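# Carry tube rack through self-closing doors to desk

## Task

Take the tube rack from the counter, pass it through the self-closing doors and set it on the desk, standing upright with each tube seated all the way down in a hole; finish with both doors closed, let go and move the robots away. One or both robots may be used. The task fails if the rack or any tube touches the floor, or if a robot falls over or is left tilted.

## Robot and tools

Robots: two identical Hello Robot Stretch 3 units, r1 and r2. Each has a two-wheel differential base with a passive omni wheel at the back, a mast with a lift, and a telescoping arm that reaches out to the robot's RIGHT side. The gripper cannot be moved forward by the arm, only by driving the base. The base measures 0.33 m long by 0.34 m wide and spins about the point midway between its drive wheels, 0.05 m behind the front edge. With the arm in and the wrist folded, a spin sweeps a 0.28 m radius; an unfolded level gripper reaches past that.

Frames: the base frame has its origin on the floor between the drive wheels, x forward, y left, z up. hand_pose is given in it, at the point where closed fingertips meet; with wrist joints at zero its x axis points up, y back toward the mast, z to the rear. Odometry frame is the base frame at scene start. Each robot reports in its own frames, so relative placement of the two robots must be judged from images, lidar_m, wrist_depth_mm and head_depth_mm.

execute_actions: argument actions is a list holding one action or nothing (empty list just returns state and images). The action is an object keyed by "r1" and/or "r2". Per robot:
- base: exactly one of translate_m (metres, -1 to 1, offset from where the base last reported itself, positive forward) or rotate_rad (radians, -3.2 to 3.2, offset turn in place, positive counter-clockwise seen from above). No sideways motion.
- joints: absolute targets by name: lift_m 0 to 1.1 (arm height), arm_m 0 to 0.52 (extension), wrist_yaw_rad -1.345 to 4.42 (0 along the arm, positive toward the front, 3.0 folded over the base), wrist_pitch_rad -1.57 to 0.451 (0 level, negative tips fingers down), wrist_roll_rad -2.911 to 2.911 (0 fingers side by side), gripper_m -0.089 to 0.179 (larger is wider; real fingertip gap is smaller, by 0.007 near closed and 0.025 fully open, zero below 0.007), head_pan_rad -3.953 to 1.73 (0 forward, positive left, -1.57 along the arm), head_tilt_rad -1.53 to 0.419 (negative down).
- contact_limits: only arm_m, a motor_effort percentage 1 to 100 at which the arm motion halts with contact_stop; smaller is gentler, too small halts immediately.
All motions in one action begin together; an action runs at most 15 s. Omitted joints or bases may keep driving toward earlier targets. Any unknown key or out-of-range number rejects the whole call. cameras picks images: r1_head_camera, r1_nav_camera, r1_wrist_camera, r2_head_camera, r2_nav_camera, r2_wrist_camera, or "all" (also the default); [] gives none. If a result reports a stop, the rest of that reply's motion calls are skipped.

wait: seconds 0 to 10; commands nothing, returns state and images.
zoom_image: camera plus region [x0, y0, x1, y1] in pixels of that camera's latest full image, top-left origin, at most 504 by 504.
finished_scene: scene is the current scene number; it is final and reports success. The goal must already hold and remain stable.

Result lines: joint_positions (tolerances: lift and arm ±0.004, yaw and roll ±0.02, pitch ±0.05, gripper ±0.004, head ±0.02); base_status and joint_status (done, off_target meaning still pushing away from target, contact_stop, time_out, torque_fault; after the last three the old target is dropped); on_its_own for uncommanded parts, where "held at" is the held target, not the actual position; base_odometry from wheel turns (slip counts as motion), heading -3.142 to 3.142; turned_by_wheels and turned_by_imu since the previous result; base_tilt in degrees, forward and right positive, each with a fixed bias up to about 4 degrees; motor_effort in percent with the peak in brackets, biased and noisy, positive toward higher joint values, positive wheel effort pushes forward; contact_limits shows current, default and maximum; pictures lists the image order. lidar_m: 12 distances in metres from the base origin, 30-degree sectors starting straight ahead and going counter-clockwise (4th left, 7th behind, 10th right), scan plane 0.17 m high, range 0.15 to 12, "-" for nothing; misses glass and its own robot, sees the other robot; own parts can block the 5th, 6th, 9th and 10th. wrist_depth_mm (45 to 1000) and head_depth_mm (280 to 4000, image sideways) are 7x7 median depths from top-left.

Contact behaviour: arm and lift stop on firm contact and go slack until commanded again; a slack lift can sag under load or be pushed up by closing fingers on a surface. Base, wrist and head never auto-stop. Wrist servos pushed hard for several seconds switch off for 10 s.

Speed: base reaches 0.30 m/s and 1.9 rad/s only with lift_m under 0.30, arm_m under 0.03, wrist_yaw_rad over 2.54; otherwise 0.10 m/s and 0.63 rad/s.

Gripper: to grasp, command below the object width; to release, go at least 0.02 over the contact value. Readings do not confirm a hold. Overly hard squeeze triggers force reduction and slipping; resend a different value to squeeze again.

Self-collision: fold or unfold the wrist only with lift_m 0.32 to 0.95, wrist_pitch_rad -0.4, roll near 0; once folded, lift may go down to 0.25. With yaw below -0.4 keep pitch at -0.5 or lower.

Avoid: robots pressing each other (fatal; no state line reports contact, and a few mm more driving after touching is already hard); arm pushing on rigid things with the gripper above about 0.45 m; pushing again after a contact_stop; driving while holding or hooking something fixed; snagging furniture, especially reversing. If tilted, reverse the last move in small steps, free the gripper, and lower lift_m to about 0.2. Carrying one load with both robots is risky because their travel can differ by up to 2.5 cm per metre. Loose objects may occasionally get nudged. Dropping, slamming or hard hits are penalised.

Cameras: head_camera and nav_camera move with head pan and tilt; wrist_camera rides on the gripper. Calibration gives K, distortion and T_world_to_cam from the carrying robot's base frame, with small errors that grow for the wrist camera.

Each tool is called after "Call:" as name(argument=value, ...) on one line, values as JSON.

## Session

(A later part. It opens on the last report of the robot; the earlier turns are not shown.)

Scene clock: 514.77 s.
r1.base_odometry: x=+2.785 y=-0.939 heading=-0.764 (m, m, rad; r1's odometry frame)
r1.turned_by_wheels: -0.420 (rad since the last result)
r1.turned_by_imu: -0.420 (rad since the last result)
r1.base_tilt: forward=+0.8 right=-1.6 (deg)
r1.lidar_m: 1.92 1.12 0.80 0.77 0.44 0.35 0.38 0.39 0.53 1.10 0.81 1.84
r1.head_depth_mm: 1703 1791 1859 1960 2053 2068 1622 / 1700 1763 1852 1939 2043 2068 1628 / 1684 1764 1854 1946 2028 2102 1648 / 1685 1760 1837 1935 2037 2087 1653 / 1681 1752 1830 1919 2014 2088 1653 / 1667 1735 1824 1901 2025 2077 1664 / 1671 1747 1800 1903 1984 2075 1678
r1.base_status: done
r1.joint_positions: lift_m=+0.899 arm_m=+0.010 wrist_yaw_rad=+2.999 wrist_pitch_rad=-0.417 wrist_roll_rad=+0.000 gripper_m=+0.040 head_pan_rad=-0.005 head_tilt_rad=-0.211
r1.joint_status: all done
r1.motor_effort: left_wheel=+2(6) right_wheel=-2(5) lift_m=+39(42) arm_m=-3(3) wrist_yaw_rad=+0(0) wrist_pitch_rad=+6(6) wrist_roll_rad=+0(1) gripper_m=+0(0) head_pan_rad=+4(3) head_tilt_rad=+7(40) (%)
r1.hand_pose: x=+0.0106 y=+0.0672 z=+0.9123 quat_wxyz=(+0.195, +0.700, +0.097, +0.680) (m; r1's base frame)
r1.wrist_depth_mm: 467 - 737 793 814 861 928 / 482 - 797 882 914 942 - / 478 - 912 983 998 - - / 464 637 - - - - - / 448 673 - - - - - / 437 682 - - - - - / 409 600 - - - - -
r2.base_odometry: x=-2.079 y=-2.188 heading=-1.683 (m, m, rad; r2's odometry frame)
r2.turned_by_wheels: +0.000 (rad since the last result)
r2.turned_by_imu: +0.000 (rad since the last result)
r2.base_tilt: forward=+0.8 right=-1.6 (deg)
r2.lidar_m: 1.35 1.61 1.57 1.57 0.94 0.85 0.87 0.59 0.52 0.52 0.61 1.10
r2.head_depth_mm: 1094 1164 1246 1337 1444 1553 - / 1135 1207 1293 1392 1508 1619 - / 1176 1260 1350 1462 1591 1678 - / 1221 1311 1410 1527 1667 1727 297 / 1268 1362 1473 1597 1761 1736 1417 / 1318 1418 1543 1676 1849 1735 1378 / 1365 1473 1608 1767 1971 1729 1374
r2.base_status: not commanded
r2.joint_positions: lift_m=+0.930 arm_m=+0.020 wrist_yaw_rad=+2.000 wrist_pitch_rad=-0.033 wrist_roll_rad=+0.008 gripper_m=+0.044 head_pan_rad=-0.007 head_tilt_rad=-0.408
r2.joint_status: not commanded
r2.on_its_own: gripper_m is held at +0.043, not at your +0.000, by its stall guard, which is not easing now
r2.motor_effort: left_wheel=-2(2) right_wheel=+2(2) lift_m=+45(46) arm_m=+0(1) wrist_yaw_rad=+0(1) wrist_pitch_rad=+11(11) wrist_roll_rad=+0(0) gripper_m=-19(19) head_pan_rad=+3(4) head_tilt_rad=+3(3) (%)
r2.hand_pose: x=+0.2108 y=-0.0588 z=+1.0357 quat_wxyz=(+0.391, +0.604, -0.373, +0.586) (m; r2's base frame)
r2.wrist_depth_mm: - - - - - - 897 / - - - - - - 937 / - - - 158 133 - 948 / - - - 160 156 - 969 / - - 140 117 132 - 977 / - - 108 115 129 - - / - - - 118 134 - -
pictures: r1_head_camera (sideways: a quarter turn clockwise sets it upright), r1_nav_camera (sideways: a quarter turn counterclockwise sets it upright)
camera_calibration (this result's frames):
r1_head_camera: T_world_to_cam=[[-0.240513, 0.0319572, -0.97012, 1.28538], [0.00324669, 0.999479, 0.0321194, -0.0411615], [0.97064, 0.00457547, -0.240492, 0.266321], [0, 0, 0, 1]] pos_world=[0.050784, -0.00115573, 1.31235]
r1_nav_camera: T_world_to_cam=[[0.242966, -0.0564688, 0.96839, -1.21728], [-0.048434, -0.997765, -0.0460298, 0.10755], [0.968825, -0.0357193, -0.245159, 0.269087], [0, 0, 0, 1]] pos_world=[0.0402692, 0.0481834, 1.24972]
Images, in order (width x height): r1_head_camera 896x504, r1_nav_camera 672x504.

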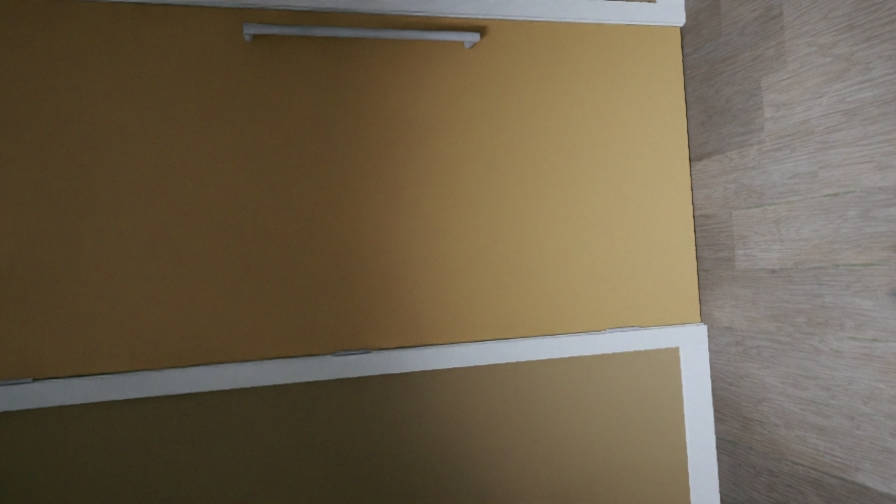

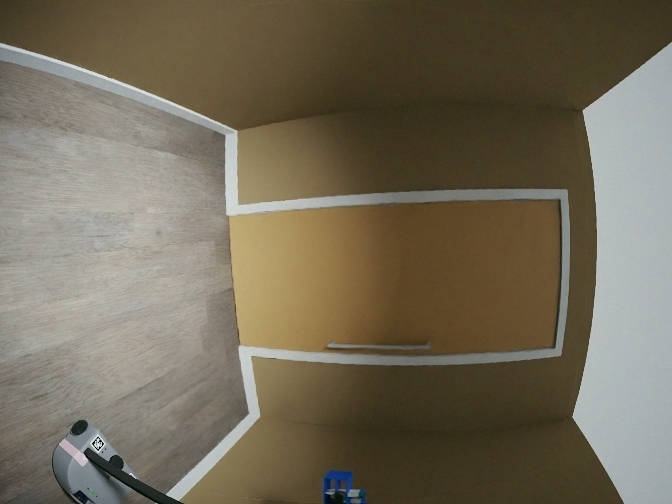

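Call:
execute_actions(actions=[{"r1":{"base":{"translate_m":1.0},"joints":{"wrist_yaw_rad":1.57,"gripper_m":0.12}}}], cameras=[])

Call:
execute_actions(actions=[{"r1":{"base":{"translate_m":0.35},"joints":{"wrist_pitch_rad":0,"lift_m":1.0,"arm_m":0.42}}}], cameras=["r1_wrist_camera"])

Scene clock: 530.73 s.
r1.base_odometry: x=+3.508 y=-1.631 heading=-0.764 (m, m, rad; r1's odometry frame)
r1.turned_by_wheels: +0.000 (rad since the last result)
r1.turned_by_imu: +0.006 (rad since the last result)
r1.base_tilt: forward=+0.8 right=-1.6 (deg)
r1.lidar_m: 0.92 0.95 0.82 0.79 0.82 1.10 1.30 1.43 0.84 1.30 1.33 0.96
r1.head_depth_mm: 801 834 875 917 966 1019 1079 / 795 830 870 912 966 1014 1072 / 795 827 868 911 958 1007 1065 / 791 824 865 908 955 1007 1066 / 788 820 865 901 950 1003 1058 / 784 819 858 898 944 989 1042 / 779 809 844 886 933 989 1047
r1.base_status: done
r1.joint_positions: lift_m=+0.899 arm_m=+0.010 wrist_yaw_rad=+1.573 wrist_pitch_rad=-0.417 wrist_roll_rad=+0.000 gripper_m=+0.120 head_pan_rad=-0.005 head_tilt_rad=-0.211
r1.joint_status: all done
r1.motor_effort: left_wheel=+1(7) right_wheel=-1(1) lift_m=+39(39) arm_m=-3(3) wrist_yaw_rad=-3(3) wrist_pitch_rad=+7(6) wrist_roll_rad=+1(0) gripper_m=+0(80) head_pan_rad=+3(3) head_tilt_rad=+7(7) (%)
r1.hand_pose: x=+0.2032 y=-0.1547 z=+0.9123 quat_wxyz=(+0.593, +0.593, -0.385, +0.386) (m; r1's base frame)
r1.wrist_depth_mm: 762 756 770 788 801 816 819 / 842 839 863 872 879 871 909 / 933 939 937 939 949 976 997 / - - - - - - - / - - - - - - - / - - - - - - - / - - - - - - -
r2.base_odometry: x=-2.079 y=-2.188 heading=-1.683 (m, m, rad; r2's odometry frame)
r2.turned_by_wheels: +0.000 (rad since the last result)
r2.turned_by_imu: -0.001 (rad since the last result)
r2.base_tilt: forward=+1.0 right=-1.7 (deg)
r2.lidar_m: 1.35 0.87 0.87 1.58 1.07 0.85 0.87 0.59 0.52 0.52 0.61 1.10
r2.head_depth_mm: 1095 1166 1242 1341 1445 1561 - / 1136 1204 1295 1395 1512 1611 - / 1177 1257 1360 1464 1588 1673 - / 1220 1309 1405 1520 1667 1731 297 / 1268 1360 1477 1601 1753 1733 1419 / 1316 1422 1544 1685 1852 1734 1376 / 1365 1472 1605 1758 1964 1726 1375
r2.base_status: not commanded
r2.joint_positions: lift_m=+0.930 arm_m=+0.020 wrist_yaw_rad=+2.000 wrist_pitch_rad=-0.033 wrist_roll_rad=+0.008 gripper_m=+0.044 head_pan_rad=-0.007 head_tilt_rad=-0.408
r2.joint_status: not commanded
r2.on_its_own: gripper_m is held at +0.043, not at your +0.000, by its stall guard, which is not easing now
r2.motor_effort: left_wheel=-1(2) right_wheel=+2(3) lift_m=+46(46) arm_m=-1(1) wrist_yaw_rad=+0(0) wrist_pitch_rad=+11(11) wrist_roll_rad=+0(0) gripper_m=-19(19) head_pan_rad=+3(3) head_tilt_rad=+3(3) (%)
r2.hand_pose: x=+0.2108 y=-0.0588 z=+1.0357 quat_wxyz=(+0.391, +0.604, -0.373, +0.586) (m; r2's base frame)
r2.wrist_depth_mm: - 825 - - - - 927 / - - - - - - 928 / - 698 774 159 133 - 963 / - - 744 160 156 - 965 / - - 140 117 133 - 968 / - - 108 115 130 - - / - - - 119 134 - -
pictures: none
No camera images: the call's "cameras" was empty. Leave "cameras" out to get every camera's image.

Scene clock: 535.20 s.
r1.base_odometry: x=+3.760 y=-1.873 heading=-0.764 (m, m, rad; r1's odometry frame)
r1.turned_by_wheels: +0.000 (rad since the last result)
r1.turned_by_imu: +0.002 (rad since the last result)
r1.base_tilt: forward=+0.8 right=-1.4 (deg)
r1.lidar_m: 0.58 0.60 0.81 0.79 0.82 1.11 1.65 1.07 1.07 1.30 0.82 0.60
r1.head_depth_mm: 481 502 526 552 581 614 648 / 480 501 523 550 579 611 645 / 477 499 521 547 576 607 643 / 477 497 519 545 575 604 640 / 474 495 518 544 573 604 637 / 472 493 516 542 569 600 635 / 471 492 514 538 567 598 627
r1.base_status: done
r1.joint_positions: lift_m=+0.999 arm_m=+0.420 wrist_yaw_rad=+1.571 wrist_pitch_rad=-0.023 wrist_roll_rad=+0.000 gripper_m=+0.120 head_pan_rad=-0.005 head_tilt_rad=-0.211
r1.joint_status: all done
r1.motor_effort: left_wheel=+0(6) right_wheel=+0(2) lift_m=+40(40) arm_m=+4(5) wrist_yaw_rad=-1(2) wrist_pitch_rad=+8(8) wrist_roll_rad=+1(0) gripper_m=+1(1) head_pan_rad=+4(4) head_tilt_rad=+7(7) (%)
r1.hand_pose: x=+0.2343 y=-0.5647 z=+1.1082 quat_wxyz=(+0.506, +0.506, -0.494, +0.494) (m; r1's base frame)
r1.wrist_depth_mm: 457 456 468 466 458 470 472 / 475 470 484 476 481 503 498 / 486 498 482 499 492 520 517 / 500 515 517 522 521 529 543 / 532 526 543 537 536 551 558 / 543 - 554 563 567 580 574 / 575 578 576 579 590 604 601
r2.base_odometry: x=-2.079 y=-2.188 heading=-1.683 (m, m, rad; r2's odometry frame)
r2.turned_by_wheels: +0.000 (rad since the last result)
r2.turned_by_imu: +0.000 (rad since the last result)
r2.base_tilt: forward=+1.0 right=-1.5 (deg)
r2.lidar_m: 1.35 1.08 1.57 1.57 1.07 0.85 0.87 0.59 0.52 0.52 0.61 1.10
r2.head_depth_mm: 1092 1163 1247 1335 1441 1556 - / 1137 1206 1282 1389 1510 1620 - / 1179 1259 740 1465 1583 1678 - / 1224 1304 1387 1519 1668 1733 297 / 1265 1368 1462 1609 1750 1731 1417 / 1319 1416 1528 1684 1848 1733 1300 / 1364 1477 1592 1774 1963 1734 1205
r2.base_status: not commanded
r2.joint_positions: lift_m=+0.930 arm_m=+0.020 wrist_yaw_rad=+2.000 wrist_pitch_rad=-0.033 wrist_roll_rad=+0.008 gripper_m=+0.044 head_pan_rad=-0.007 head_tilt_rad=-0.408
r2.joint_status: not commanded
r2.on_its_own: gripper_m is held at +0.043, not at your +0.000, by its stall guard, which is not easing now
r2.motor_effort: left_wheel=-1(1) right_wheel=+3(2) lift_m=+46(45) arm_m=-1(1) wrist_yaw_rad=-1(2) wrist_pitch_rad=+11(11) wrist_roll_rad=+0(0) gripper_m=-19(19) head_pan_rad=+3(2) head_tilt_rad=+2(3) (%)
r2.hand_pose: x=+0.2108 y=-0.0588 z=+1.0357 quat_wxyz=(+0.391, +0.604, -0.373, +0.586) (m; r2's base frame)
r2.wrist_depth_mm: - - - - - - 934 / - - - - 659 - 931 / - - - 158 133 - 956 / - - - 160 156 - 958 / - - 140 117 133 - 986 / - - 108 115 129 - - / - - - 118 134 - -
pictures: r1_wrist_camera
camera_calibration (this result's frames):
r1_wrist_camera: T_world_to_cam=[[-0.0335869, -0.998935, -0.0316211, -0.524178], [-0.249916, 0.0390282, -0.967481, 1.1772], [0.967685, -0.0245921, -0.25096, 0.20055], [0, 0, 0, 1]] pos_world=[0.0825254, -0.564632, 1.17267]
Images, in order (width x height): r1_wrist_camera 644x364.

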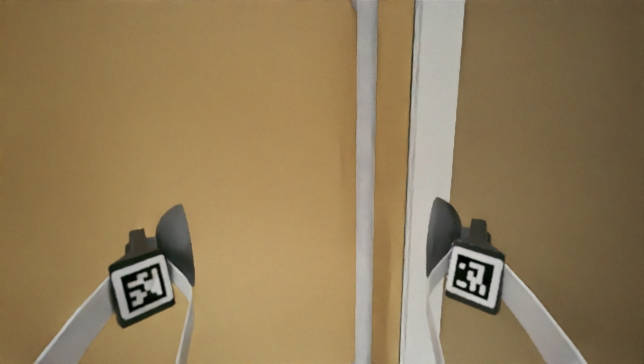

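Call:
execute_actions(actions=[{"r1":{"base":{"translate_m":0.17},"joints":{"arm_m":0.5}}}], cameras=["r1_wrist_camera"])

Scene clock: 539.33 s.
r1.base_odometry: x=+3.883 y=-1.991 heading=-0.764 (m, m, rad; r1's odometry frame)
r1.turned_by_wheels: +0.000 (rad since the last result)
r1.turned_by_imu: +0.000 (rad since the last result)
r1.base_tilt: forward=+0.8 right=-1.5 (deg)
r1.lidar_m: 0.41 0.42 0.57 0.79 0.82 1.12 1.82 1.20 1.35 1.30 0.58 0.42
r1.head_depth_mm: 325 340 356 374 393 415 440 / 324 339 354 372 392 413 437 / 323 338 354 372 390 412 436 / 322 337 352 370 389 410 434 / 321 335 351 368 388 409 432 / 320 334 350 367 386 407 430 / 319 333 348 366 384 405 427
r1.base_status: done
r1.joint_positions: lift_m=+0.999 arm_m=+0.500 wrist_yaw_rad=+1.571 wrist_pitch_rad=-0.023 wrist_roll_rad=+0.000 gripper_m=+0.120 head_pan_rad=-0.005 head_tilt_rad=-0.211
r1.joint_status: all done
r1.motor_effort: left_wheel=+0(5) right_wheel=+0(3) lift_m=+40(40) arm_m=+4(4) wrist_yaw_rad=-1(0) wrist_pitch_rad=+8(8) wrist_roll_rad=+1(1) gripper_m=+0(0) head_pan_rad=+3(3) head_tilt_rad=+7(7) (%)
r1.hand_pose: x=+0.2343 y=-0.6447 z=+1.1082 quat_wxyz=(+0.506, +0.506, -0.494, +0.494) (m; r1's base frame)
r1.wrist_depth_mm: 299 302 303 303 298 313 315 / 309 311 314 317 309 323 324 / 320 323 328 329 323 335 339 / 331 334 339 338 331 349 351 / 345 347 353 354 351 360 366 / 358 - 367 371 366 377 382 / 377 382 385 383 379 394 401
r2.base_odometry: x=-2.079 y=-2.188 heading=-1.683 (m, m, rad; r2's odometry frame)
r2.turned_by_wheels: +0.000 (rad since the last result)
r2.turned_by_imu: +0.000 (rad since the last result)
r2.base_tilt: forward=+1.0 right=-1.6 (deg)
r2.lidar_m: 1.35 1.21 1.57 1.57 1.07 0.85 0.87 0.59 0.52 0.52 0.61 1.10
r2.head_depth_mm: 1092 1164 1239 1336 1448 1558 - / 1134 1204 868 1390 1511 1619 - / 1180 1257 1353 1455 1581 1669 - / 1217 1308 1414 1524 1674 1730 297 / 1262 1364 1473 1600 1760 1725 1418 / 1317 1421 1542 1682 1853 1724 1320 / 1366 1424 1609 1771 1968 1463 1279
r2.base_status: not commanded
r2.joint_positions: lift_m=+0.930 arm_m=+0.020 wrist_yaw_rad=+2.000 wrist_pitch_rad=-0.033 wrist_roll_rad=+0.008 gripper_m=+0.044 head_pan_rad=-0.007 head_tilt_rad=-0.408
r2.joint_status: not commanded
r2.on_its_own: gripper_m is held at +0.043, not at your +0.000, by its stall guard, which is not easing now
r2.motor_effort: left_wheel=-2(2) right_wheel=+3(2) lift_m=+45(45) arm_m=-2(1) wrist_yaw_rad=+1(1) wrist_pitch_rad=+11(11) wrist_roll_rad=+0(0) gripper_m=-19(19) head_pan_rad=+3(4) head_tilt_rad=+2(3) (%)
r2.hand_pose: x=+0.2108 y=-0.0588 z=+1.0357 quat_wxyz=(+0.391, +0.604, -0.373, +0.586) (m; r2's base frame)
r2.wrist_depth_mm: - - - - - - 916 / - - - - - - 927 / - - - 158 133 - 967 / - - - 160 156 - 974 / - - 140 117 132 - 985 / - - 108 115 130 - - / - - - 118 134 - -
pictures: r1_wrist_camera
camera_calibration (this result's frames):
r1_wrist_camera: T_world_to_cam=[[-0.0335928, -0.998935, -0.0316209, -0.60409], [-0.249915, 0.0390296, -0.967481, 1.18032], [0.967685, -0.0245979, -0.25096, 0.198579], [0, 0, 0, 1]] pos_world=[0.0825254, -0.64463, 1.17267]
Images, in order (width x height): r1_wrist_camera 644x364.

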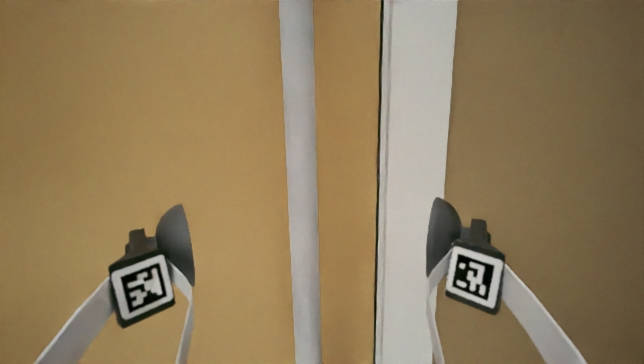

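Call:
execute_actions(actions=[{"r1":{"base":{"translate_m":0.125},"joints":{"arm_m":0.495}}}], cameras=[])

Call:
execute_actions(actions=[{"r1":{"joints":{"gripper_m":-0.05}}}], cameras=["r1_wrist_camera"])

Call:
execute_actions(actions=[{"r1":{"base":{"translate_m":-0.2},"joints":{"arm_m":0.46,"wrist_yaw_rad":1.5}}}], cameras=[])

Call:
execute_actions(actions=[{"r1":{"base":{"translate_m":-0.15},"joints":{"arm_m":0.35,"wrist_yaw_rad":1.33}}}], cameras=[])

Call:
execute_actions(actions=[{"r1":{"base":{"translate_m":-0.08},"joints":{"arm_m":0.24,"wrist_yaw_rad":1.2}}}], cameras=["r1_wrist_camera"])

Scene clock: 546.27 s.
r1.base_odometry: x=+3.973 y=-2.077 heading=-0.764 (m, m, rad; r1's odometry frame)
r1.turned_by_wheels: +0.000 (rad since the last result)
r1.turned_by_imu: +0.000 (rad since the last result)
r1.base_tilt: forward=+0.8 right=-1.5 (deg)
r1.lidar_m: 0.28 0.29 0.38 0.79 0.82 1.12 1.95 1.30 1.35 1.11 0.40 0.29
r1.head_depth_mm: - - - - - - 286 / - - - - - - 286 / - - - - - - 285 / - - - - - - 284 / - - - - - - 284 / - - - - - - 284 / - - - - - - 283
r1.base_status: done
r1.joint_positions: lift_m=+0.999 arm_m=+0.495 wrist_yaw_rad=+1.571 wrist_pitch_rad=-0.023 wrist_roll_rad=+0.000 gripper_m=+0.120 head_pan_rad=-0.005 head_tilt_rad=-0.211
r1.joint_status: all done
r1.motor_effort: left_wheel=+1(4) right_wheel=+0(2) lift_m=+40(39) arm_m=-6(6) wrist_yaw_rad=-1(1) wrist_pitch_rad=+9(8) wrist_roll_rad=+0(1) gripper_m=+0(0) head_pan_rad=+3(3) head_tilt_rad=+7(7) (%)
r1.hand_pose: x=+0.2343 y=-0.6404 z=+1.1082 quat_wxyz=(+0.506, +0.506, -0.494, +0.494) (m; r1's base frame)
r1.wrist_depth_mm: 185 186 187 125 191 179 194 / 192 194 195 129 198 186 200 / 199 200 202 133 203 193 209 / 205 208 211 139 213 201 218 / 215 215 218 144 224 211 226 / 223 - 227 152 233 231 239 / 234 235 239 161 238 229 247
r2.base_odometry: x=-2.079 y=-2.188 heading=-1.683 (m, m, rad; r2's odometry frame)
r2.turned_by_wheels: +0.000 (rad since the last result)
r2.turned_by_imu: +0.000 (rad since the last result)
r2.base_tilt: forward=+0.9 right=-1.6 (deg)
r2.lidar_m: 1.35 1.30 1.57 1.57 1.08 0.85 0.87 0.59 0.52 0.52 0.61 1.10
r2.head_depth_mm: 1097 1163 1238 1337 1443 1560 - / 1134 1206 1033 1391 1509 1619 - / 1177 1256 1354 1462 1585 1668 - / 1217 1304 1408 1526 1666 1732 297 / 1266 1363 1473 1605 1760 1667 1417 / 1316 1399 1537 1684 1849 1513 1372 / 1362 1141 1597 1721 1903 1512 1369
r2.base_status: not commanded
r2.joint_positions: lift_m=+0.930 arm_m=+0.020 wrist_yaw_rad=+2.000 wrist_pitch_rad=-0.033 wrist_roll_rad=+0.008 gripper_m=+0.044 head_pan_rad=-0.007 head_tilt_rad=-0.408
r2.joint_status: not commanded
r2.on_its_own: gripper_m is held at +0.043, not at your +0.000, by its stall guard, which is not easing now
r2.motor_effort: left_wheel=-1(1) right_wheel=+3(2) lift_m=+45(45) arm_m=-1(1) wrist_yaw_rad=+1(1) wrist_pitch_rad=+11(11) wrist_roll_rad=+0(0) gripper_m=-19(19) head_pan_rad=+3(2) head_tilt_rad=+3(3) (%)
r2.hand_pose: x=+0.2108 y=-0.0588 z=+1.0357 quat_wxyz=(+0.391, +0.604, -0.373, +0.586) (m; r2's base frame)
r2.wrist_depth_mm: - - - - - - 923 / - - - - - - 937 / - - - 159 134 - 938 / - - - 160 156 - 979 / - - 141 117 133 - 985 / - - 108 115 129 - - / - - - 118 134 - -
pictures: none
No camera images: the call's "cameras" was empty. Leave "cameras" out to get every camera's image.

Scene clock: 548.47 s.
r1.base_odometry: x=+3.973 y=-2.077 heading=-0.763 (m, m, rad; r1's odometry frame)
r1.turned_by_wheels: +0.001 (rad since the last result)
r1.turned_by_imu: +0.000 (rad since the last result)
r1.base_tilt: forward=+0.9 right=-1.4 (deg)
r1.lidar_m: 0.28 0.29 0.38 0.79 0.82 1.12 1.95 1.29 1.34 1.11 0.40 0.29
r1.head_depth_mm: - - - - - - 285 / - - - - - - 284 / - - - - - - 284 / - - - - - - 283 / - - - - - - 284 / - - - - - - 282 / - - - - - - 282
r1.base_status: not commanded
r1.joint_positions: lift_m=+0.999 arm_m=+0.495 wrist_yaw_rad=+1.577 wrist_pitch_rad=-0.023 wrist_roll_rad=+0.000 gripper_m=-0.049 head_pan_rad=-0.005 head_tilt_rad=-0.211
r1.joint_status: all done
r1.motor_effort: left_wheel=+9(9) right_wheel=-13(13) lift_m=+39(39) arm_m=-5(6) wrist_yaw_rad=-6(7) wrist_pitch_rad=+8(9) wrist_roll_rad=+1(1) gripper_m=-32(99) head_pan_rad=+3(3) head_tilt_rad=+7(7) (%)
r1.hand_pose: x=+0.2343 y=-0.6386 z=+1.1083 quat_wxyz=(+0.504, +0.507, -0.492, +0.496) (m; r1's base frame)
r1.wrist_depth_mm: 183 183 184 118 187 178 191 / 189 190 191 123 193 183 197 / 195 197 198 128 200 189 205 / 202 204 205 133 208 199 214 / 211 211 212 136 214 206 222 / 220 223 - 142 218 217 234 / 229 230 232 152 236 227 243
r2.base_odometry: x=-2.079 y=-2.188 heading=-1.683 (m, m, rad; r2's odometry frame)
r2.turned_by_wheels: +0.000 (rad since the last result)
r2.turned_by_imu: +0.000 (rad since the last result)
r2.base_tilt: forward=+1.0 right=-1.6 (deg)
r2.lidar_m: 1.35 1.30 1.57 1.57 1.07 0.85 0.87 0.59 0.52 0.52 0.61 1.11
r2.head_depth_mm: 1090 1163 1240 1338 1436 1562 - / 1133 1204 1036 1389 1512 1614 - / 1175 1257 1348 1457 1585 1671 - / 1220 1308 1408 1522 1665 1737 297 / 1262 1359 1473 1596 1758 1669 1421 / 1316 1399 1538 1681 1862 1516 1368 / 1361 1138 1601 1727 1894 1510 1369
r2.base_status: not commanded
r2.joint_positions: lift_m=+0.930 arm_m=+0.020 wrist_yaw_rad=+2.000 wrist_pitch_rad=-0.033 wrist_roll_rad=+0.008 gripper_m=+0.044 head_pan_rad=-0.007 head_tilt_rad=-0.408
r2.joint_status: not commanded
r2.on_its_own: gripper_m is held at +0.043, not at your +0.000, by its stall guard, which is not easing now
r2.motor_effort: left_wheel=-2(1) right_wheel=+3(2) lift_m=+46(46) arm_m=-1(1) wrist_yaw_rad=-1(0) wrist_pitch_rad=+11(11) wrist_roll_rad=+0(0) gripper_m=-20(19) head_pan_rad=+3(4) head_tilt_rad=+3(2) (%)
r2.hand_pose: x=+0.2108 y=-0.0588 z=+1.0357 quat_wxyz=(+0.391, +0.604, -0.373, +0.586) (m; r2's base frame)
r2.wrist_depth_mm: - - - - - - 923 / - - - - - - 940 / - - - 158 134 - 944 / - - - 160 155 - 986 / - - 140 118 133 - 990 / - - 108 115 129 - - / - - - 118 134 - -
pictures: r1_wrist_camera
camera_calibration (this result's frames):
r1_wrist_camera: T_world_to_cam=[[-0.0271105, -0.999132, -0.0316238, -0.599697], [-0.250137, 0.0374094, -0.967487, 1.17912], [0.967831, -0.0183188, -0.250934, 0.20268], [0, 0, 0, 1]] pos_world=[0.0825224, -0.639574, 1.17267]
Images, in order (width x height): r1_wrist_camera 644x364.

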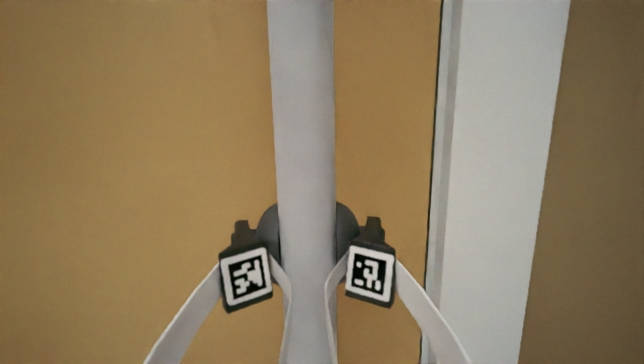

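Scene clock: 552.10 s.
r1.base_odometry: x=+3.829 y=-1.939 heading=-0.762 (m, m, rad; r1's odometry frame)
r1.turned_by_wheels: +0.001 (rad since the last result)
r1.turned_by_imu: -0.001 (rad since the last result)
r1.base_tilt: forward=+0.8 right=-1.4 (deg)
r1.lidar_m: 0.42 0.48 0.68 0.79 0.82 1.12 1.75 1.14 1.35 1.30 0.49 0.42
r1.head_depth_mm: 321 335 350 367 386 407 430 / 327 341 358 376 395 417 441 / 334 348 365 384 404 426 452 / 340 355 373 392 413 437 463 / 346 363 381 401 423 449 477 / 354 370 389 411 434 460 489 / 361 379 398 420 445 472 504
r1.base_status: done
r1.joint_positions: lift_m=+0.999 arm_m=+0.460 wrist_yaw_rad=+1.582 wrist_pitch_rad=-0.022 wrist_roll_rad=+0.000 gripper_m=-0.032 head_pan_rad=-0.005 head_tilt_rad=-0.211
r1.joint_status: wrist_yaw_rad off_target (ended at +1.582, target +1.500); the others done
r1.on_its_own: wrist_yaw_rad is held at +1.571, not at your +1.500, by its stall guard, which is not easing now; gripper_m is held at -0.034, not at your -0.050, by its stall guard, which is still easing
r1.motor_effort: left_wheel=+11(18) right_wheel=-15(27) lift_m=+40(40) arm_m=+1(9) wrist_yaw_rad=-9(43) wrist_pitch_rad=+8(9) wrist_roll_rad=+0(1) gripper_m=-27(32) head_pan_rad=+4(4) head_tilt_rad=+7(7) (%)
r1.hand_pose: x=+0.2343 y=-0.6020 z=+1.1083 quat_wxyz=(+0.503, +0.508, -0.491, +0.497) (m; r1's base frame)
r1.wrist_depth_mm: 225 213 199 122 178 377 380 / 234 221 206 126 184 392 392 / 247 231 216 132 191 407 405 / 259 243 223 136 198 423 420 / 268 252 237 141 203 443 439 / 289 268 247 146 213 460 456 / 307 285 257 157 227 478 486
r2.base_odometry: x=-2.079 y=-2.188 heading=-1.683 (m, m, rad; r2's odometry frame)
r2.turned_by_wheels: +0.000 (rad since the last result)
r2.turned_by_imu: +0.000 (rad since the last result)
r2.base_tilt: forward=+1.0 right=-1.6 (deg)
r2.lidar_m: 1.15 1.15 1.57 1.57 1.08 0.85 0.87 0.59 0.52 0.52 0.61 1.10
r2.head_depth_mm: 1065 1156 1255 1334 1447 1560 - / 965 1015 1063 1197 1322 1566 - / 1026 1094 813 1261 1370 1461 - / 1094 1175 1252 1373 1490 1610 297 / 1172 1271 1364 1495 1648 1712 1418 / 1270 1371 1491 1654 1817 1728 1304 / 1361 1471 1603 1773 1972 1738 1225
r2.base_status: not commanded
r2.joint_positions: lift_m=+0.930 arm_m=+0.020 wrist_yaw_rad=+2.000 wrist_pitch_rad=-0.033 wrist_roll_rad=+0.008 gripper_m=+0.044 head_pan_rad=-0.007 head_tilt_rad=-0.408
r2.joint_status: not commanded
r2.on_its_own: gripper_m is held at +0.043, not at your +0.000, by its stall guard, which is not easing now
r2.motor_effort: left_wheel=-1(2) right_wheel=+2(3) lift_m=+45(46) arm_m=+0(1) wrist_yaw_rad=+0(1) wrist_pitch_rad=+11(11) wrist_roll_rad=+0(0) gripper_m=-19(19) head_pan_rad=+2(2) head_tilt_rad=+3(3) (%)
r2.hand_pose: x=+0.2108 y=-0.0588 z=+1.0357 quat_wxyz=(+0.391, +0.604, -0.373, +0.586) (m; r2's base frame)
r2.wrist_depth_mm: - - - - - 911 930 / - - - - - 863 932 / - - - 158 133 907 960 / - - - 160 156 979 985 / - - 140 118 132 - 982 / - - 108 115 129 - - / - - - 118 134 - -
pictures: none
No camera images: the call's "cameras" was empty. Leave "cameras" out to get every camera's image.

Scene clock: 556.33 s.
r1.base_odometry: x=+3.720 y=-1.836 heading=-0.762 (m, m, rad; r1's odometry frame)
r1.turned_by_wheels: +0.000 (rad since the last result)
r1.turned_by_imu: +0.015 (rad since the last result)
r1.base_tilt: forward=+0.8 right=-1.5 (deg)
r1.lidar_m: 0.63 0.65 0.82 0.79 0.82 1.13 1.60 1.05 1.03 1.30 0.88 0.65
r1.head_depth_mm: 526 548 575 602 633 670 705 / 525 548 574 601 632 667 704 / 523 546 572 601 631 665 703 / 524 546 572 599 630 665 699 / 522 545 570 598 628 662 701 / 521 545 569 597 628 663 699 / 520 543 569 597 623 654 688
r1.base_status: done
r1.joint_positions: lift_m=+0.999 arm_m=+0.350 wrist_yaw_rad=+1.332 wrist_pitch_rad=-0.016 wrist_roll_rad=+0.000 gripper_m=-0.027 head_pan_rad=-0.005 head_tilt_rad=-0.208
r1.joint_status: all done
r1.on_its_own: gripper_m is held at -0.027, not at your -0.050, by its stall guard, which is not easing now
r1.motor_effort: left_wheel=+0(28) right_wheel=+0(43) lift_m=+39(39) arm_m=-6(7) wrist_yaw_rad=-2(85) wrist_pitch_rad=+6(9) wrist_roll_rad=+1(0) gripper_m=-12(33) head_pan_rad=+3(3) head_tilt_rad=+6(7) (%)
r1.hand_pose: x=+0.2272 y=-0.5559 z=+1.1099 quat_wxyz=(+0.560, +0.441, -0.552, +0.432) (m; r1's base frame)
r1.wrist_depth_mm: 441 461 488 526 556 620 668 / 454 474 507 537 586 633 685 / 471 485 529 554 594 665 692 / 483 509 544 586 643 694 736 / 500 518 564 - 658 741 756 / 511 552 577 628 685 749 774 / 529 563 623 662 724 798 791
r2.base_odometry: x=-2.079 y=-2.188 heading=-1.683 (m, m, rad; r2's odometry frame)
r2.turned_by_wheels: +0.000 (rad since the last result)
r2.turned_by_imu: +0.000 (rad since the last result)
r2.base_tilt: forward=+1.0 right=-1.6 (deg)
r2.lidar_m: 1.35 1.04 1.57 1.58 1.07 0.85 0.87 0.59 0.52 0.52 0.61 1.10
r2.head_depth_mm: 1095 1165 1240 1338 1445 1555 - / 1139 1208 1290 1393 1507 1619 - / 1177 1255 1337 1460 1573 1667 - / 1217 1307 699 1527 1666 1722 297 / 1267 1367 1435 1597 1761 1729 1416 / 1318 1419 1530 1690 1847 1731 1340 / 1361 1476 1592 1769 1959 1723 1203
r2.base_status: not commanded
r2.joint_positions: lift_m=+0.930 arm_m=+0.020 wrist_yaw_rad=+2.000 wrist_pitch_rad=-0.033 wrist_roll_rad=+0.008 gripper_m=+0.044 head_pan_rad=-0.007 head_tilt_rad=-0.408
r2.joint_status: not commanded
r2.on_its_own: gripper_m is held at +0.043, not at your +0.000, by its stall guard, which is not easing now
r2.motor_effort: left_wheel=-2(2) right_wheel=+3(3) lift_m=+46(45) arm_m=-1(2) wrist_yaw_rad=+0(0) wrist_pitch_rad=+11(11) wrist_roll_rad=+0(0) gripper_m=-19(20) head_pan_rad=+2(3) head_tilt_rad=+3(3) (%)
r2.hand_pose: x=+0.2108 y=-0.0588 z=+1.0357 quat_wxyz=(+0.391, +0.604, -0.373, +0.586) (m; r2's base frame)
r2.wrist_depth_mm: - - - - - - 909 / - - 978 - - - 926 / - - - 159 134 - 963 / - - - 161 155 - 973 / - - 140 117 132 - 987 / - - 108 115 129 - - / - - - 118 134 - -
pictures: none
No camera images: the call's "cameras" was empty. Leave "cameras" out to get every camera's image.

Scene clock: 558.40 s.
r1.base_odometry: x=+3.662 y=-1.780 heading=-0.762 (m, m, rad; r1's odometry frame)
r1.turned_by_wheels: +0.000 (rad since the last result)
r1.turned_by_imu: -0.001 (rad since the last result)
r1.base_tilt: forward=+0.7 right=-1.4 (deg)
r1.lidar_m: 0.71 0.73 0.82 0.79 0.83 1.14 1.52 0.99 0.98 1.30 1.00 0.74
r1.head_depth_mm: 599 624 654 686 721 758 805 / 596 624 653 685 720 759 802 / 596 621 651 683 718 757 800 / 594 621 652 683 716 755 799 / 595 619 648 680 714 754 794 / 593 618 648 679 714 752 795 / 592 617 642 672 704 740 778
r1.base_status: done
r1.joint_positions: lift_m=+0.999 arm_m=+0.240 wrist_yaw_rad=+1.202 wrist_pitch_rad=-0.016 wrist_roll_rad=+0.000 gripper_m=-0.027 head_pan_rad=-0.005 head_tilt_rad=-0.208
r1.joint_status: all done
r1.on_its_own: gripper_m is held at -0.027, not at your -0.050, by its stall guard, which is not easing now
r1.motor_effort: left_wheel=+0(4) right_wheel=+0(5) lift_m=+39(39) arm_m=-6(6) wrist_yaw_rad=-2(4) wrist_pitch_rad=+6(6) wrist_roll_rad=+0(0) gripper_m=-13(12) head_pan_rad=+4(3) head_tilt_rad=+6(6) (%)
r1.hand_pose: x=+0.2172 y=-0.4776 z=+1.1099 quat_wxyz=(+0.587, +0.405, -0.580, +0.395) (m; r1's base frame)
r1.wrist_depth_mm: 489 521 585 635 708 818 748 / 498 533 589 650 738 829 750 / 521 565 621 679 789 886 779 / 531 579 637 695 803 918 805 / 540 595 653 - 836 931 822 / 561 623 656 762 891 981 814 / 578 643 715 791 921 - 820
r2.base_odometry: x=-2.079 y=-2.188 heading=-1.683 (m, m, rad; r2's odometry frame)
r2.turned_by_wheels: +0.000 (rad since the last result)
r2.turned_by_imu: +0.000 (rad since the last result)
r2.base_tilt: forward=+1.0 right=-1.6 (deg)
r2.lidar_m: 1.35 0.99 1.57 1.58 1.07 0.85 0.87 0.59 0.52 0.52 0.61 1.10
r2.head_depth_mm: 1095 1166 1242 1342 1445 1556 - / 1138 1204 1292 1390 1513 1615 - / 1176 1260 1355 1461 1585 1672 - / 1222 1305 1399 1522 1666 1731 297 / 1268 1359 1410 1603 1758 1734 1415 / 1318 1419 639 1679 1857 1727 1374 / 1368 1476 1564 1772 1961 1721 1204
r2.base_status: not commanded
r2.joint_positions: lift_m=+0.930 arm_m=+0.020 wrist_yaw_rad=+2.000 wrist_pitch_rad=-0.033 wrist_roll_rad=+0.008 gripper_m=+0.044 head_pan_rad=-0.007 head_tilt_rad=-0.408
r2.joint_status: not commanded
r2.on_its_own: gripper_m is held at +0.043, not at your +0.000, by its stall guard, which is not easing now
r2.motor_effort: left_wheel=-2(2) right_wheel=+2(3) lift_m=+46(45) arm_m=+0(1) wrist_yaw_rad=-1(0) wrist_pitch_rad=+11(11) wrist_roll_rad=+0(0) gripper_m=-19(19) head_pan_rad=+2(3) head_tilt_rad=+3(3) (%)
r2.hand_pose: x=+0.2108 y=-0.0588 z=+1.0357 quat_wxyz=(+0.391, +0.604, -0.373, +0.586) (m; r2's base frame)
r2.wrist_depth_mm: - - - - - - 914 / - - 927 - - - 934 / - - - 158 133 - 976 / - - - 160 156 - 954 / - - 140 118 132 - - / - - 109 115 129 - - / - - - 118 134 - -
pictures: r1_wrist_camera
camera_calibration (this result's frames):
r1_wrist_camera: T_world_to_cam=[[-0.39124, -0.919731, -0.0320346, -0.321736], [-0.213118, 0.12441, -0.969073, 1.20572], [0.895272, -0.372313, -0.244685, 0.0622951], [0, 0, 0, 1]] pos_world=[0.0753132, -0.422721, 1.17337]
Images, in order (width x height): r1_wrist_camera 644x364.

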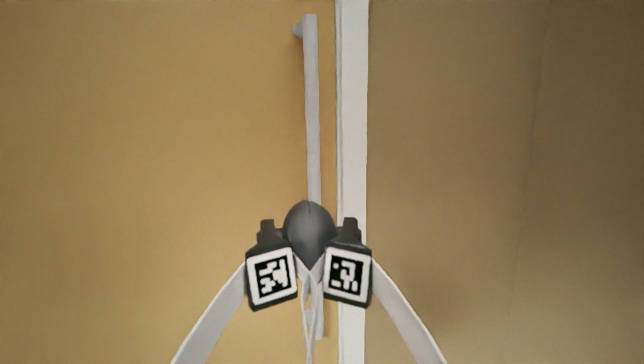

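Call:
execute_actions(actions=[{"r1":{"base":{"translate_m":0.3},"joints":{"arm_m":0.495,"wrist_yaw_rad":1.57,"gripper_m":0.12}}}], cameras=["r1_wrist_camera"])

Scene clock: 568.40 s.
r1.base_odometry: x=+3.879 y=-1.988 heading=-0.762 (m, m, rad; r1's odometry frame)
r1.turned_by_wheels: +0.000 (rad since the last result)
r1.turned_by_imu: +0.000 (rad since the last result)
r1.base_tilt: forward=+0.8 right=-1.5 (deg)
r1.lidar_m: 0.41 0.42 0.59 0.79 0.82 1.13 1.82 1.20 1.35 1.30 0.57 0.42
r1.head_depth_mm: 326 341 356 374 393 415 438 / 326 340 356 373 393 414 438 / 325 339 355 373 391 413 437 / 324 339 355 372 391 413 436 / 324 338 354 372 390 412 435 / 323 338 354 371 390 411 434 / 323 337 353 370 388 410 433
r1.base_status: done
r1.joint_positions: lift_m=+0.999 arm_m=+0.495 wrist_yaw_rad=+1.568 wrist_pitch_rad=-0.016 wrist_roll_rad=+0.000 gripper_m=+0.120 head_pan_rad=-0.005 head_tilt_rad=-0.208
r1.joint_status: all done
r1.motor_effort: left_wheel=+0(4) right_wheel=+0(3) lift_m=+39(39) arm_m=+5(5) wrist_yaw_rad=+1(2) wrist_pitch_rad=+6(6) wrist_roll_rad=+0(0) gripper_m=+1(79) head_pan_rad=+4(4) head_tilt_rad=+5(5) (%)
r1.hand_pose: x=+0.2345 y=-0.6404 z=+1.1099 quat_wxyz=(+0.505, +0.503, -0.496, +0.495) (m; r1's base frame)
r1.wrist_depth_mm: 293 297 298 294 292 301 301 / 304 306 307 305 301 309 313 / 317 317 319 319 313 325 325 / 330 331 334 332 326 333 336 / 341 339 343 346 339 347 350 / 357 - 360 360 351 358 369 / 366 370 375 372 364 377 379
r2.base_odometry: x=-2.079 y=-2.188 heading=-1.683 (m, m, rad; r2's odometry frame)
r2.turned_by_wheels: +0.000 (rad since the last result)
r2.turned_by_imu: +0.000 (rad since the last result)
r2.base_tilt: forward=+1.0 right=-1.6 (deg)
r2.lidar_m: 1.35 1.21 1.57 1.57 1.08 0.85 0.87 0.59 0.52 0.52 0.61 1.10
r2.head_depth_mm: 1094 1165 1242 1337 1445 1555 - / 1139 1203 871 1392 1515 1623 - / 1173 1255 1349 1463 1592 1673 - / 1217 1306 1409 1525 1661 1729 297 / 1265 1359 1471 1604 1751 1730 1417 / 1321 1419 1538 1680 1850 1729 1322 / 1365 1431 1603 1769 1958 1456 1272
r2.base_status: not commanded
r2.joint_positions: lift_m=+0.930 arm_m=+0.020 wrist_yaw_rad=+2.000 wrist_pitch_rad=-0.033 wrist_roll_rad=+0.008 gripper_m=+0.044 head_pan_rad=-0.007 head_tilt_rad=-0.408
r2.joint_status: not commanded
r2.on_its_own: gripper_m is held at +0.043, not at your +0.000, by its stall guard, which is not easing now
r2.motor_effort: left_wheel=-1(1) right_wheel=+3(2) lift_m=+45(46) arm_m=-1(1) wrist_yaw_rad=+0(1) wrist_pitch_rad=+11(11) wrist_roll_rad=+0(0) gripper_m=-19(19) head_pan_rad=+2(2) head_tilt_rad=+3(3) (%)
r2.hand_pose: x=+0.2108 y=-0.0588 z=+1.0357 quat_wxyz=(+0.391, +0.604, -0.373, +0.586) (m; r2's base frame)
r2.wrist_depth_mm: - - - - - - 918 / - - - - - 989 924 / - - - 159 133 - 959 / - - - 160 156 - 978 / - - 140 117 132 - 990 / - - 108 115 129 - - / - - - 118 134 - -
pictures: r1_wrist_camera
camera_calibration (this result's frames):
r1_wrist_camera: T_world_to_cam=[[-0.0362176, -0.99883, -0.0320349, -0.598617], [-0.243525, 0.0399107, -0.969073, 1.18266], [0.969218, -0.0272962, -0.244685, 0.189872], [0, 0, 0, 1]] pos_world=[0.0822989, -0.639935, 1.17337]
Images, in order (width x height): r1_wrist_camera 644x364.

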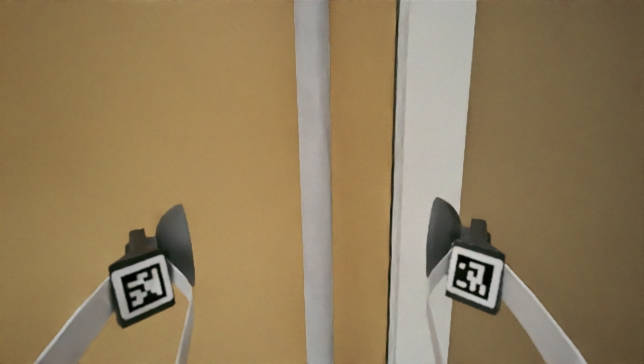

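Call:
execute_actions(actions=[{"r1":{"base":{"translate_m":0.13}}}], cameras=["r1_wrist_camera"])

Scene clock: 581.50 s.
r1.base_odometry: x=+3.973 y=-2.077 heading=-0.762 (m, m, rad; r1's odometry frame)
r1.turned_by_wheels: +0.000 (rad since the last result)
r1.turned_by_imu: -0.001 (rad since the last result)
r1.base_tilt: forward=+0.9 right=-1.5 (deg)
r1.lidar_m: 0.28 0.29 0.40 0.79 0.82 1.13 1.95 1.30 1.35 1.03 0.39 0.29
r1.head_depth_mm: - - - - - - 284 / - - - - - - 284 / - - - - - - 283 / - - - - - - 283 / - - - - - - 282 / - - - - - - 282 / - - - - - - 282
r1.base_status: done
r1.joint_positions: lift_m=+0.999 arm_m=+0.495 wrist_yaw_rad=+1.568 wrist_pitch_rad=-0.016 wrist_roll_rad=+0.000 gripper_m=+0.120 head_pan_rad=-0.005 head_tilt_rad=-0.208
r1.joint_status: not commanded
r1.motor_effort: left_wheel=+0(5) right_wheel=+0(6) lift_m=+39(39) arm_m=+4(4) wrist_yaw_rad=+2(2) wrist_pitch_rad=+6(6) wrist_roll_rad=+0(0) gripper_m=+1(0) head_pan_rad=+3(3) head_tilt_rad=+5(6) (%)
r1.hand_pose: x=+0.2345 y=-0.6404 z=+1.1099 quat_wxyz=(+0.505, +0.503, -0.496, +0.495) (m; r1's base frame)
r1.wrist_depth_mm: 174 176 177 110 178 166 176 / 182 182 182 114 184 172 183 / 187 189 190 119 191 178 190 / 194 196 196 123 199 184 199 / 203 201 203 129 206 191 206 / 210 - 211 135 216 200 216 / 219 220 222 141 223 208 224
r2.base_odometry: x=-2.079 y=-2.188 heading=-1.683 (m, m, rad; r2's odometry frame)
r2.turned_by_wheels: +0.000 (rad since the last result)
r2.turned_by_imu: +0.000 (rad since the last result)
r2.base_tilt: forward=+0.9 right=-1.7 (deg)
r2.lidar_m: 1.35 1.31 1.58 1.58 1.08 0.85 0.87 0.59 0.52 0.52 0.61 1.10
r2.head_depth_mm: 1095 1164 1243 1334 1447 1565 - / 1136 1206 1047 1395 1503 1613 - / 1175 1254 1356 1456 1587 1675 - / 1217 1307 1411 1529 1669 1725 297 / 1267 1364 1472 1603 1753 1669 1431 / 1318 1404 1542 1686 1846 1520 1380 / 1363 1144 1604 1720 1909 1507 1371
r2.base_status: not commanded
r2.joint_positions: lift_m=+0.930 arm_m=+0.020 wrist_yaw_rad=+2.000 wrist_pitch_rad=-0.033 wrist_roll_rad=+0.008 gripper_m=+0.044 head_pan_rad=-0.007 head_tilt_rad=-0.408
r2.joint_status: not commanded
r2.on_its_own: gripper_m is held at +0.043, not at your +0.000, by its stall guard, which is not easing now
r2.motor_effort: left_wheel=-2(2) right_wheel=+2(3) lift_m=+45(46) arm_m=-1(1) wrist_yaw_rad=+0(0) wrist_pitch_rad=+11(11) wrist_roll_rad=+0(0) gripper_m=-19(19) head_pan_rad=+2(3) head_tilt_rad=+3(3) (%)
r2.hand_pose: x=+0.2108 y=-0.0588 z=+1.0357 quat_wxyz=(+0.391, +0.604, -0.373, +0.586) (m; r2's base frame)
r2.wrist_depth_mm: - - - - - - 922 / - - - - - - 949 / - - - 159 133 - 965 / - - - 160 156 - 973 / - - 140 118 132 - 986 / - - 108 115 130 - - / - - - 118 134 - -
pictures: r1_wrist_camera
camera_calibration (this result's frames):
r1_wrist_camera: T_world_to_cam=[[-0.0362175, -0.99883, -0.0320349, -0.598617], [-0.243525, 0.0399107, -0.969073, 1.18266], [0.969218, -0.0272961, -0.244685, 0.189872], [0, 0, 0, 1]] pos_world=[0.0822989, -0.639935, 1.17337]
Images, in order (width x height): r1_wrist_camera 644x364.

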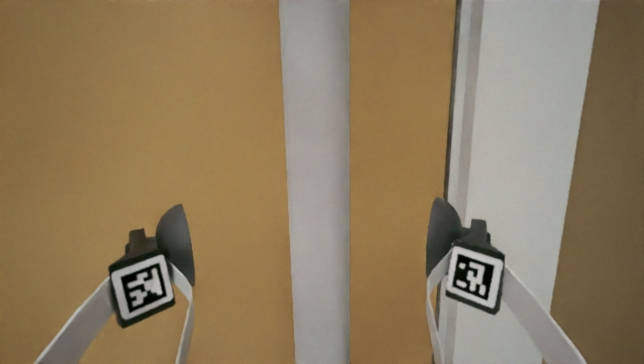

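Call:
execute_actions(actions=[{"r1":{"base":{"translate_m":0.02},"joints":{"gripper_m":-0.06}}}], cameras=[])

Call:
execute_actions(actions=[{"r1":{"base":{"translate_m":-0.12},"joints":{"arm_m":0.485,"wrist_yaw_rad":1.52}}}], cameras=[])

Call:
execute_actions(actions=[{"r1":{"base":{"translate_m":-0.12},"joints":{"arm_m":0.455,"wrist_yaw_rad":1.45}}}], cameras=["r1_wrist_camera","r1_nav_camera"])

Scene clock: 586.80 s.
r1.base_odometry: x=+3.988 y=-2.091 heading=-0.763 (m, m, rad; r1's odometry frame)
r1.turned_by_wheels: -0.001 (rad since the last result)
r1.turned_by_imu: -0.004 (rad since the last result)
r1.base_tilt: forward=+0.6 right=-1.4 (deg)
r1.lidar_m: 0.26 0.27 0.35 0.79 0.82 1.13 1.97 1.32 1.35 0.96 0.36 0.27
r1.head_depth_mm: - - - - - - - / - - - - - - - / - - - - - - - / - - - - - - - / - - - - - - - / - - - - - - - / - - - - - - -
r1.base_status: done
r1.joint_positions: lift_m=+0.999 arm_m=+0.495 wrist_yaw_rad=+1.559 wrist_pitch_rad=-0.020 wrist_roll_rad=+0.000 gripper_m=-0.058 head_pan_rad=-0.005 head_tilt_rad=-0.208
r1.joint_status: all done
r1.on_its_own: right_wheel is at rest, and its effort (+21) is outside its rest range (-18 to +18)
r1.motor_effort: left_wheel=-14(18) right_wheel=+21(24) lift_m=+39(39) arm_m=+3(4) wrist_yaw_rad=+9(12) wrist_pitch_rad=+8(7) wrist_roll_rad=+1(1) gripper_m=-40(99) head_pan_rad=+3(3) head_tilt_rad=+6(6) (%)
r1.hand_pose: x=+0.2343 y=-0.6427 z=+1.1090 quat_wxyz=(+0.508, +0.502, -0.498, +0.492) (m; r1's base frame)
r1.wrist_depth_mm: 158 159 160 94 163 152 153 / 164 165 166 97 168 157 160 / 169 170 172 101 175 162 175 / 177 177 178 105 184 169 183 / 182 185 184 108 188 177 191 / 190 192 - 113 198 182 199 / 198 198 202 118 205 191 209
r2.base_odometry: x=-2.079 y=-2.188 heading=-1.683 (m, m, rad; r2's odometry frame)
r2.turned_by_wheels: +0.000 (rad since the last result)
r2.turned_by_imu: +0.000 (rad since the last result)
r2.base_tilt: forward=+1.1 right=-1.7 (deg)
r2.lidar_m: 1.35 1.32 1.57 1.57 1.07 0.85 0.87 0.59 0.52 0.52 0.61 1.11
r2.head_depth_mm: 1094 1163 1242 1334 1442 1557 - / 1139 1203 1062 1389 1512 1626 - / 1176 1255 1358 1460 1583 1675 - / 1220 1309 1409 1524 1669 1734 297 / 1263 1358 1479 1597 1756 1663 1421 / 1314 1401 1540 1678 1859 1517 1379 / 1362 1157 1599 1710 1914 1534 1381
r2.base_status: not commanded
r2.joint_positions: lift_m=+0.930 arm_m=+0.020 wrist_yaw_rad=+2.000 wrist_pitch_rad=-0.033 wrist_roll_rad=+0.008 gripper_m=+0.044 head_pan_rad=-0.007 head_tilt_rad=-0.408
r2.joint_status: not commanded
r2.on_its_own: gripper_m is held at +0.043, not at your +0.000, by its stall guard, which is not easing now
r2.motor_effort: left_wheel=-2(2) right_wheel=+2(2) lift_m=+46(45) arm_m=-2(1) wrist_yaw_rad=+0(1) wrist_pitch_rad=+11(11) wrist_roll_rad=+0(0) gripper_m=-19(19) head_pan_rad=+3(2) head_tilt_rad=+2(3) (%)
r2.hand_pose: x=+0.2108 y=-0.0588 z=+1.0357 quat_wxyz=(+0.391, +0.604, -0.373, +0.586) (m; r2's base frame)
r2.wrist_depth_mm: - - - - - - 928 / - - - - - - 940 / - - - 158 133 - 954 / - - - 160 156 - 976 / - - 140 118 133 - 981 / - - 108 115 129 - - / - - - 118 134 - -
pictures: none
No camera images: the call's "cameras" was empty. Leave "cameras" out to get every camera's image.

Scene clock: 589.07 s.
r1.base_odometry: x=+3.901 y=-2.008 heading=-0.763 (m, m, rad; r1's odometry frame)
r1.turned_by_wheels: +0.001 (rad since the last result)
r1.turned_by_imu: +0.000 (rad since the last result)
r1.base_tilt: forward=+0.7 right=-1.4 (deg)
r1.lidar_m: 0.35 0.38 0.54 0.79 0.82 1.13 1.85 1.22 1.35 1.30 0.44 0.35
r1.head_depth_mm: - 281 290 304 319 336 355 / - 282 293 307 323 340 360 / - 284 295 310 326 345 365 / - 286 299 314 331 350 370 / - 288 302 318 335 354 374 / 282 291 306 322 339 358 379 / 284 294 309 325 343 363 384
r1.base_status: done
r1.joint_positions: lift_m=+0.999 arm_m=+0.485 wrist_yaw_rad=+1.558 wrist_pitch_rad=-0.023 wrist_roll_rad=-0.002 gripper_m=-0.048 head_pan_rad=-0.005 head_tilt_rad=-0.208
r1.joint_status: wrist_yaw_rad off_target (ended at +1.558, target +1.520); the others done
r1.on_its_own: gripper_m is held at -0.049, not at your -0.060, by its stall guard, which is still easing; wrist_yaw_rad is at rest, and its effort (-31) is outside its rest range (-12 to +12)
r1.motor_effort: left_wheel=+12(18) right_wheel=-15(29) lift_m=+39(39) arm_m=+0(8) wrist_yaw_rad=-31(32) wrist_pitch_rad=+9(9) wrist_roll_rad=+1(1) gripper_m=-32(39) head_pan_rad=+3(4) head_tilt_rad=+6(6) (%)
r1.hand_pose: x=+0.2342 y=-0.6332 z=+1.1083 quat_wxyz=(+0.510, +0.502, -0.497, +0.492) (m; r1's base frame)
r1.wrist_depth_mm: 185 181 176 106 167 269 274 / 192 189 183 110 174 278 282 / 200 196 191 114 180 294 295 / 209 204 198 119 187 301 307 / 219 213 206 123 195 315 320 / 229 224 - 126 203 332 332 / 241 233 225 136 213 344 349
r2.base_odometry: x=-2.079 y=-2.188 heading=-1.683 (m, m, rad; r2's odometry frame)
r2.turned_by_wheels: +0.000 (rad since the last result)
r2.turned_by_imu: +0.000 (rad since the last result)
r2.base_tilt: forward=+0.9 right=-1.6 (deg)
r2.lidar_m: 1.25 1.23 1.57 1.57 1.08 0.85 0.87 0.59 0.52 0.52 0.61 1.10
r2.head_depth_mm: 1030 1126 1235 1342 1442 1557 - / 1052 1110 927 1275 1423 1565 - / 1099 1179 1263 1360 1482 1578 - / 1158 1246 1337 1451 1586 1674 297 / 1225 1313 1417 1544 1710 1731 1415 / 1298 1398 1520 1667 1846 1519 1328 / 1362 1395 1608 1764 1946 1459 1293
r2.base_status: not commanded
r2.joint_positions: lift_m=+0.930 arm_m=+0.020 wrist_yaw_rad=+2.000 wrist_pitch_rad=-0.033 wrist_roll_rad=+0.008 gripper_m=+0.044 head_pan_rad=-0.007 head_tilt_rad=-0.408
r2.joint_status: not commanded
r2.on_its_own: gripper_m is held at +0.043, not at your +0.000, by its stall guard, which is not easing now
r2.motor_effort: left_wheel=-2(1) right_wheel=+2(2) lift_m=+46(45) arm_m=+0(1) wrist_yaw_rad=+0(0) wrist_pitch_rad=+11(11) wrist_roll_rad=+0(0) gripper_m=-19(19) head_pan_rad=+3(3) head_tilt_rad=+3(3) (%)
r2.hand_pose: x=+0.2108 y=-0.0588 z=+1.0357 quat_wxyz=(+0.391, +0.604, -0.373, +0.586) (m; r2's base frame)
r2.wrist_depth_mm: - - - - - - 886 / - - - - - 930 924 / - - - 159 134 977 947 / - - - 160 156 - 972 / - - 140 118 133 - 993 / - - 108 115 129 - - / - - - 118 134 - -
pictures: none
No camera images: the call's "cameras" was empty. Leave "cameras" out to get every camera's image.

Scene clock: 592.10 s.
r1.base_odometry: x=+3.814 y=-1.925 heading=-0.762 (m, m, rad; r1's odometry frame)
r1.turned_by_wheels: +0.001 (rad since the last result)
r1.turned_by_imu: +0.002 (rad since the last result)
r1.base_tilt: forward=+0.8 right=-1.6 (deg)
r1.lidar_m: 0.43 0.50 0.71 0.79 0.82 1.14 1.73 1.13 1.34 1.30 0.49 0.43
r1.head_depth_mm: 328 342 357 374 393 414 437 / 335 350 367 384 404 426 450 / 343 359 376 395 415 439 464 / 351 368 385 406 427 452 480 / 360 377 396 417 440 467 496 / 369 387 407 429 454 482 513 / 378 398 419 442 469 498 531
r1.base_status: done
r1.joint_positions: lift_m=+0.999 arm_m=+0.455 wrist_yaw_rad=+1.577 wrist_pitch_rad=-0.022 wrist_roll_rad=-0.003 gripper_m=-0.032 head_pan_rad=-0.005 head_tilt_rad=-0.208
r1.joint_status: wrist_yaw_rad off_target (ended at +1.577, target +1.450); the others done
r1.on_its_own: wrist_yaw_rad is held at +1.551, not at your +1.450, by its stall guard, which is still easing; gripper_m is held at -0.033, not at your -0.060, by its stall guard, which is still easing
r1.motor_effort: left_wheel=+11(25) right_wheel=-15(36) lift_m=+39(38) arm_m=+5(6) wrist_yaw_rad=-21(70) wrist_pitch_rad=+8(9) wrist_roll_rad=+2(2) gripper_m=-23(33) head_pan_rad=+4(4) head_tilt_rad=+5(6) (%)
r1.hand_pose: x=+0.2343 y=-0.5980 z=+1.1085 quat_wxyz=(+0.505, +0.506, -0.492, +0.497) (m; r1's base frame)
r1.wrist_depth_mm: 218 201 186 107 162 370 380 / 227 211 194 110 167 390 396 / 237 219 202 115 174 401 413 / 250 230 209 119 180 420 429 / 264 240 222 123 186 446 440 / 278 256 234 128 191 455 455 / 298 270 242 136 206 483 479
r2.base_odometry: x=-2.079 y=-2.188 heading=-1.683 (m, m, rad; r2's odometry frame)
r2.turned_by_wheels: +0.000 (rad since the last result)
r2.turned_by_imu: +0.000 (rad since the last result)
r2.base_tilt: forward=+0.9 right=-1.7 (deg)
r2.lidar_m: 1.13 1.14 1.57 1.58 1.07 0.85 0.86 0.59 0.52 0.52 0.61 1.10
r2.head_depth_mm: 1086 1168 1249 1334 1439 1561 - / 946 992 1056 1171 1301 1565 - / 1005 1072 805 1239 1339 1429 - / 1079 1156 1233 1353 1473 1588 297 / 1164 1254 1360 1480 1636 1688 1421 / 1261 1367 1481 1643 1820 1730 1302 / 1356 1479 1610 1763 1964 1737 1205
r2.base_status: not commanded
r2.joint_positions: lift_m=+0.930 arm_m=+0.020 wrist_yaw_rad=+2.000 wrist_pitch_rad=-0.033 wrist_roll_rad=+0.008 gripper_m=+0.044 head_pan_rad=-0.007 head_tilt_rad=-0.408
r2.joint_status: not commanded
r2.on_its_own: gripper_m is held at +0.043, not at your +0.000, by its stall guard, which is not easing now
r2.motor_effort: left_wheel=-1(2) right_wheel=+2(2) lift_m=+46(45) arm_m=-1(2) wrist_yaw_rad=-1(1) wrist_pitch_rad=+11(11) wrist_roll_rad=+0(0) gripper_m=-19(19) head_pan_rad=+3(3) head_tilt_rad=+3(3) (%)
r2.hand_pose: x=+0.2108 y=-0.0588 z=+1.0357 quat_wxyz=(+0.391, +0.604, -0.373, +0.586) (m; r2's base frame)
r2.wrist_depth_mm: - - - - - 897 920 / - - - - - 855 934 / - - - 159 133 897 951 / - - - 160 156 968 978 / - - 140 118 133 979 976 / - - 108 115 129 - - / - - - 118 134 - -
pictures: r1_nav_camera (sideways: a quarter turn counterclockwise sets it upright), r1_wrist_camera
camera_calibration (this result's frames):
r1_nav_camera: T_world_to_cam=[[0.240464, -0.0564566, 0.969015, -1.21808], [-0.0483207, -0.997766, -0.0461408, 0.107694], [0.969454, -0.0357283, -0.242655, 0.265824], [0, 0, 0, 1]] pos_world=[0.0404041, 0.0481824, 1.24981]
r1_wrist_camera: T_world_to_cam=[[-0.0273491, -0.999218, -0.0285626, -0.562489], [-0.249097, 0.0344843, -0.967864, 1.17631], [0.968092, -0.0193554, -0.249846, 0.20158], [0, 0, 0, 1]] pos_world=[0.0824854, -0.598712, 1.17281]
Images, in order (width x height): r1_nav_camera 672x504, r1_wrist_camera 644x364.

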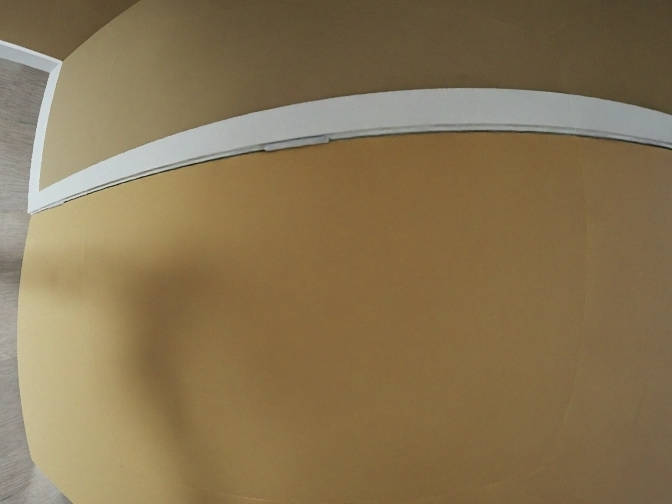

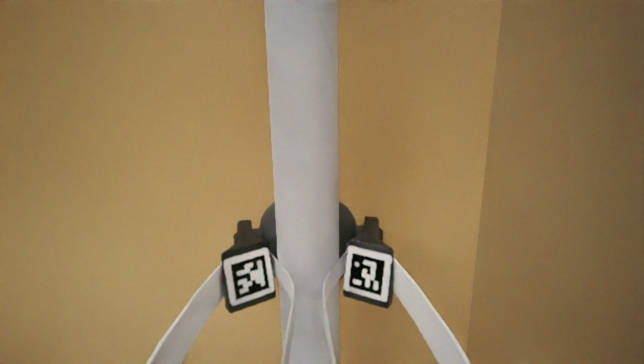

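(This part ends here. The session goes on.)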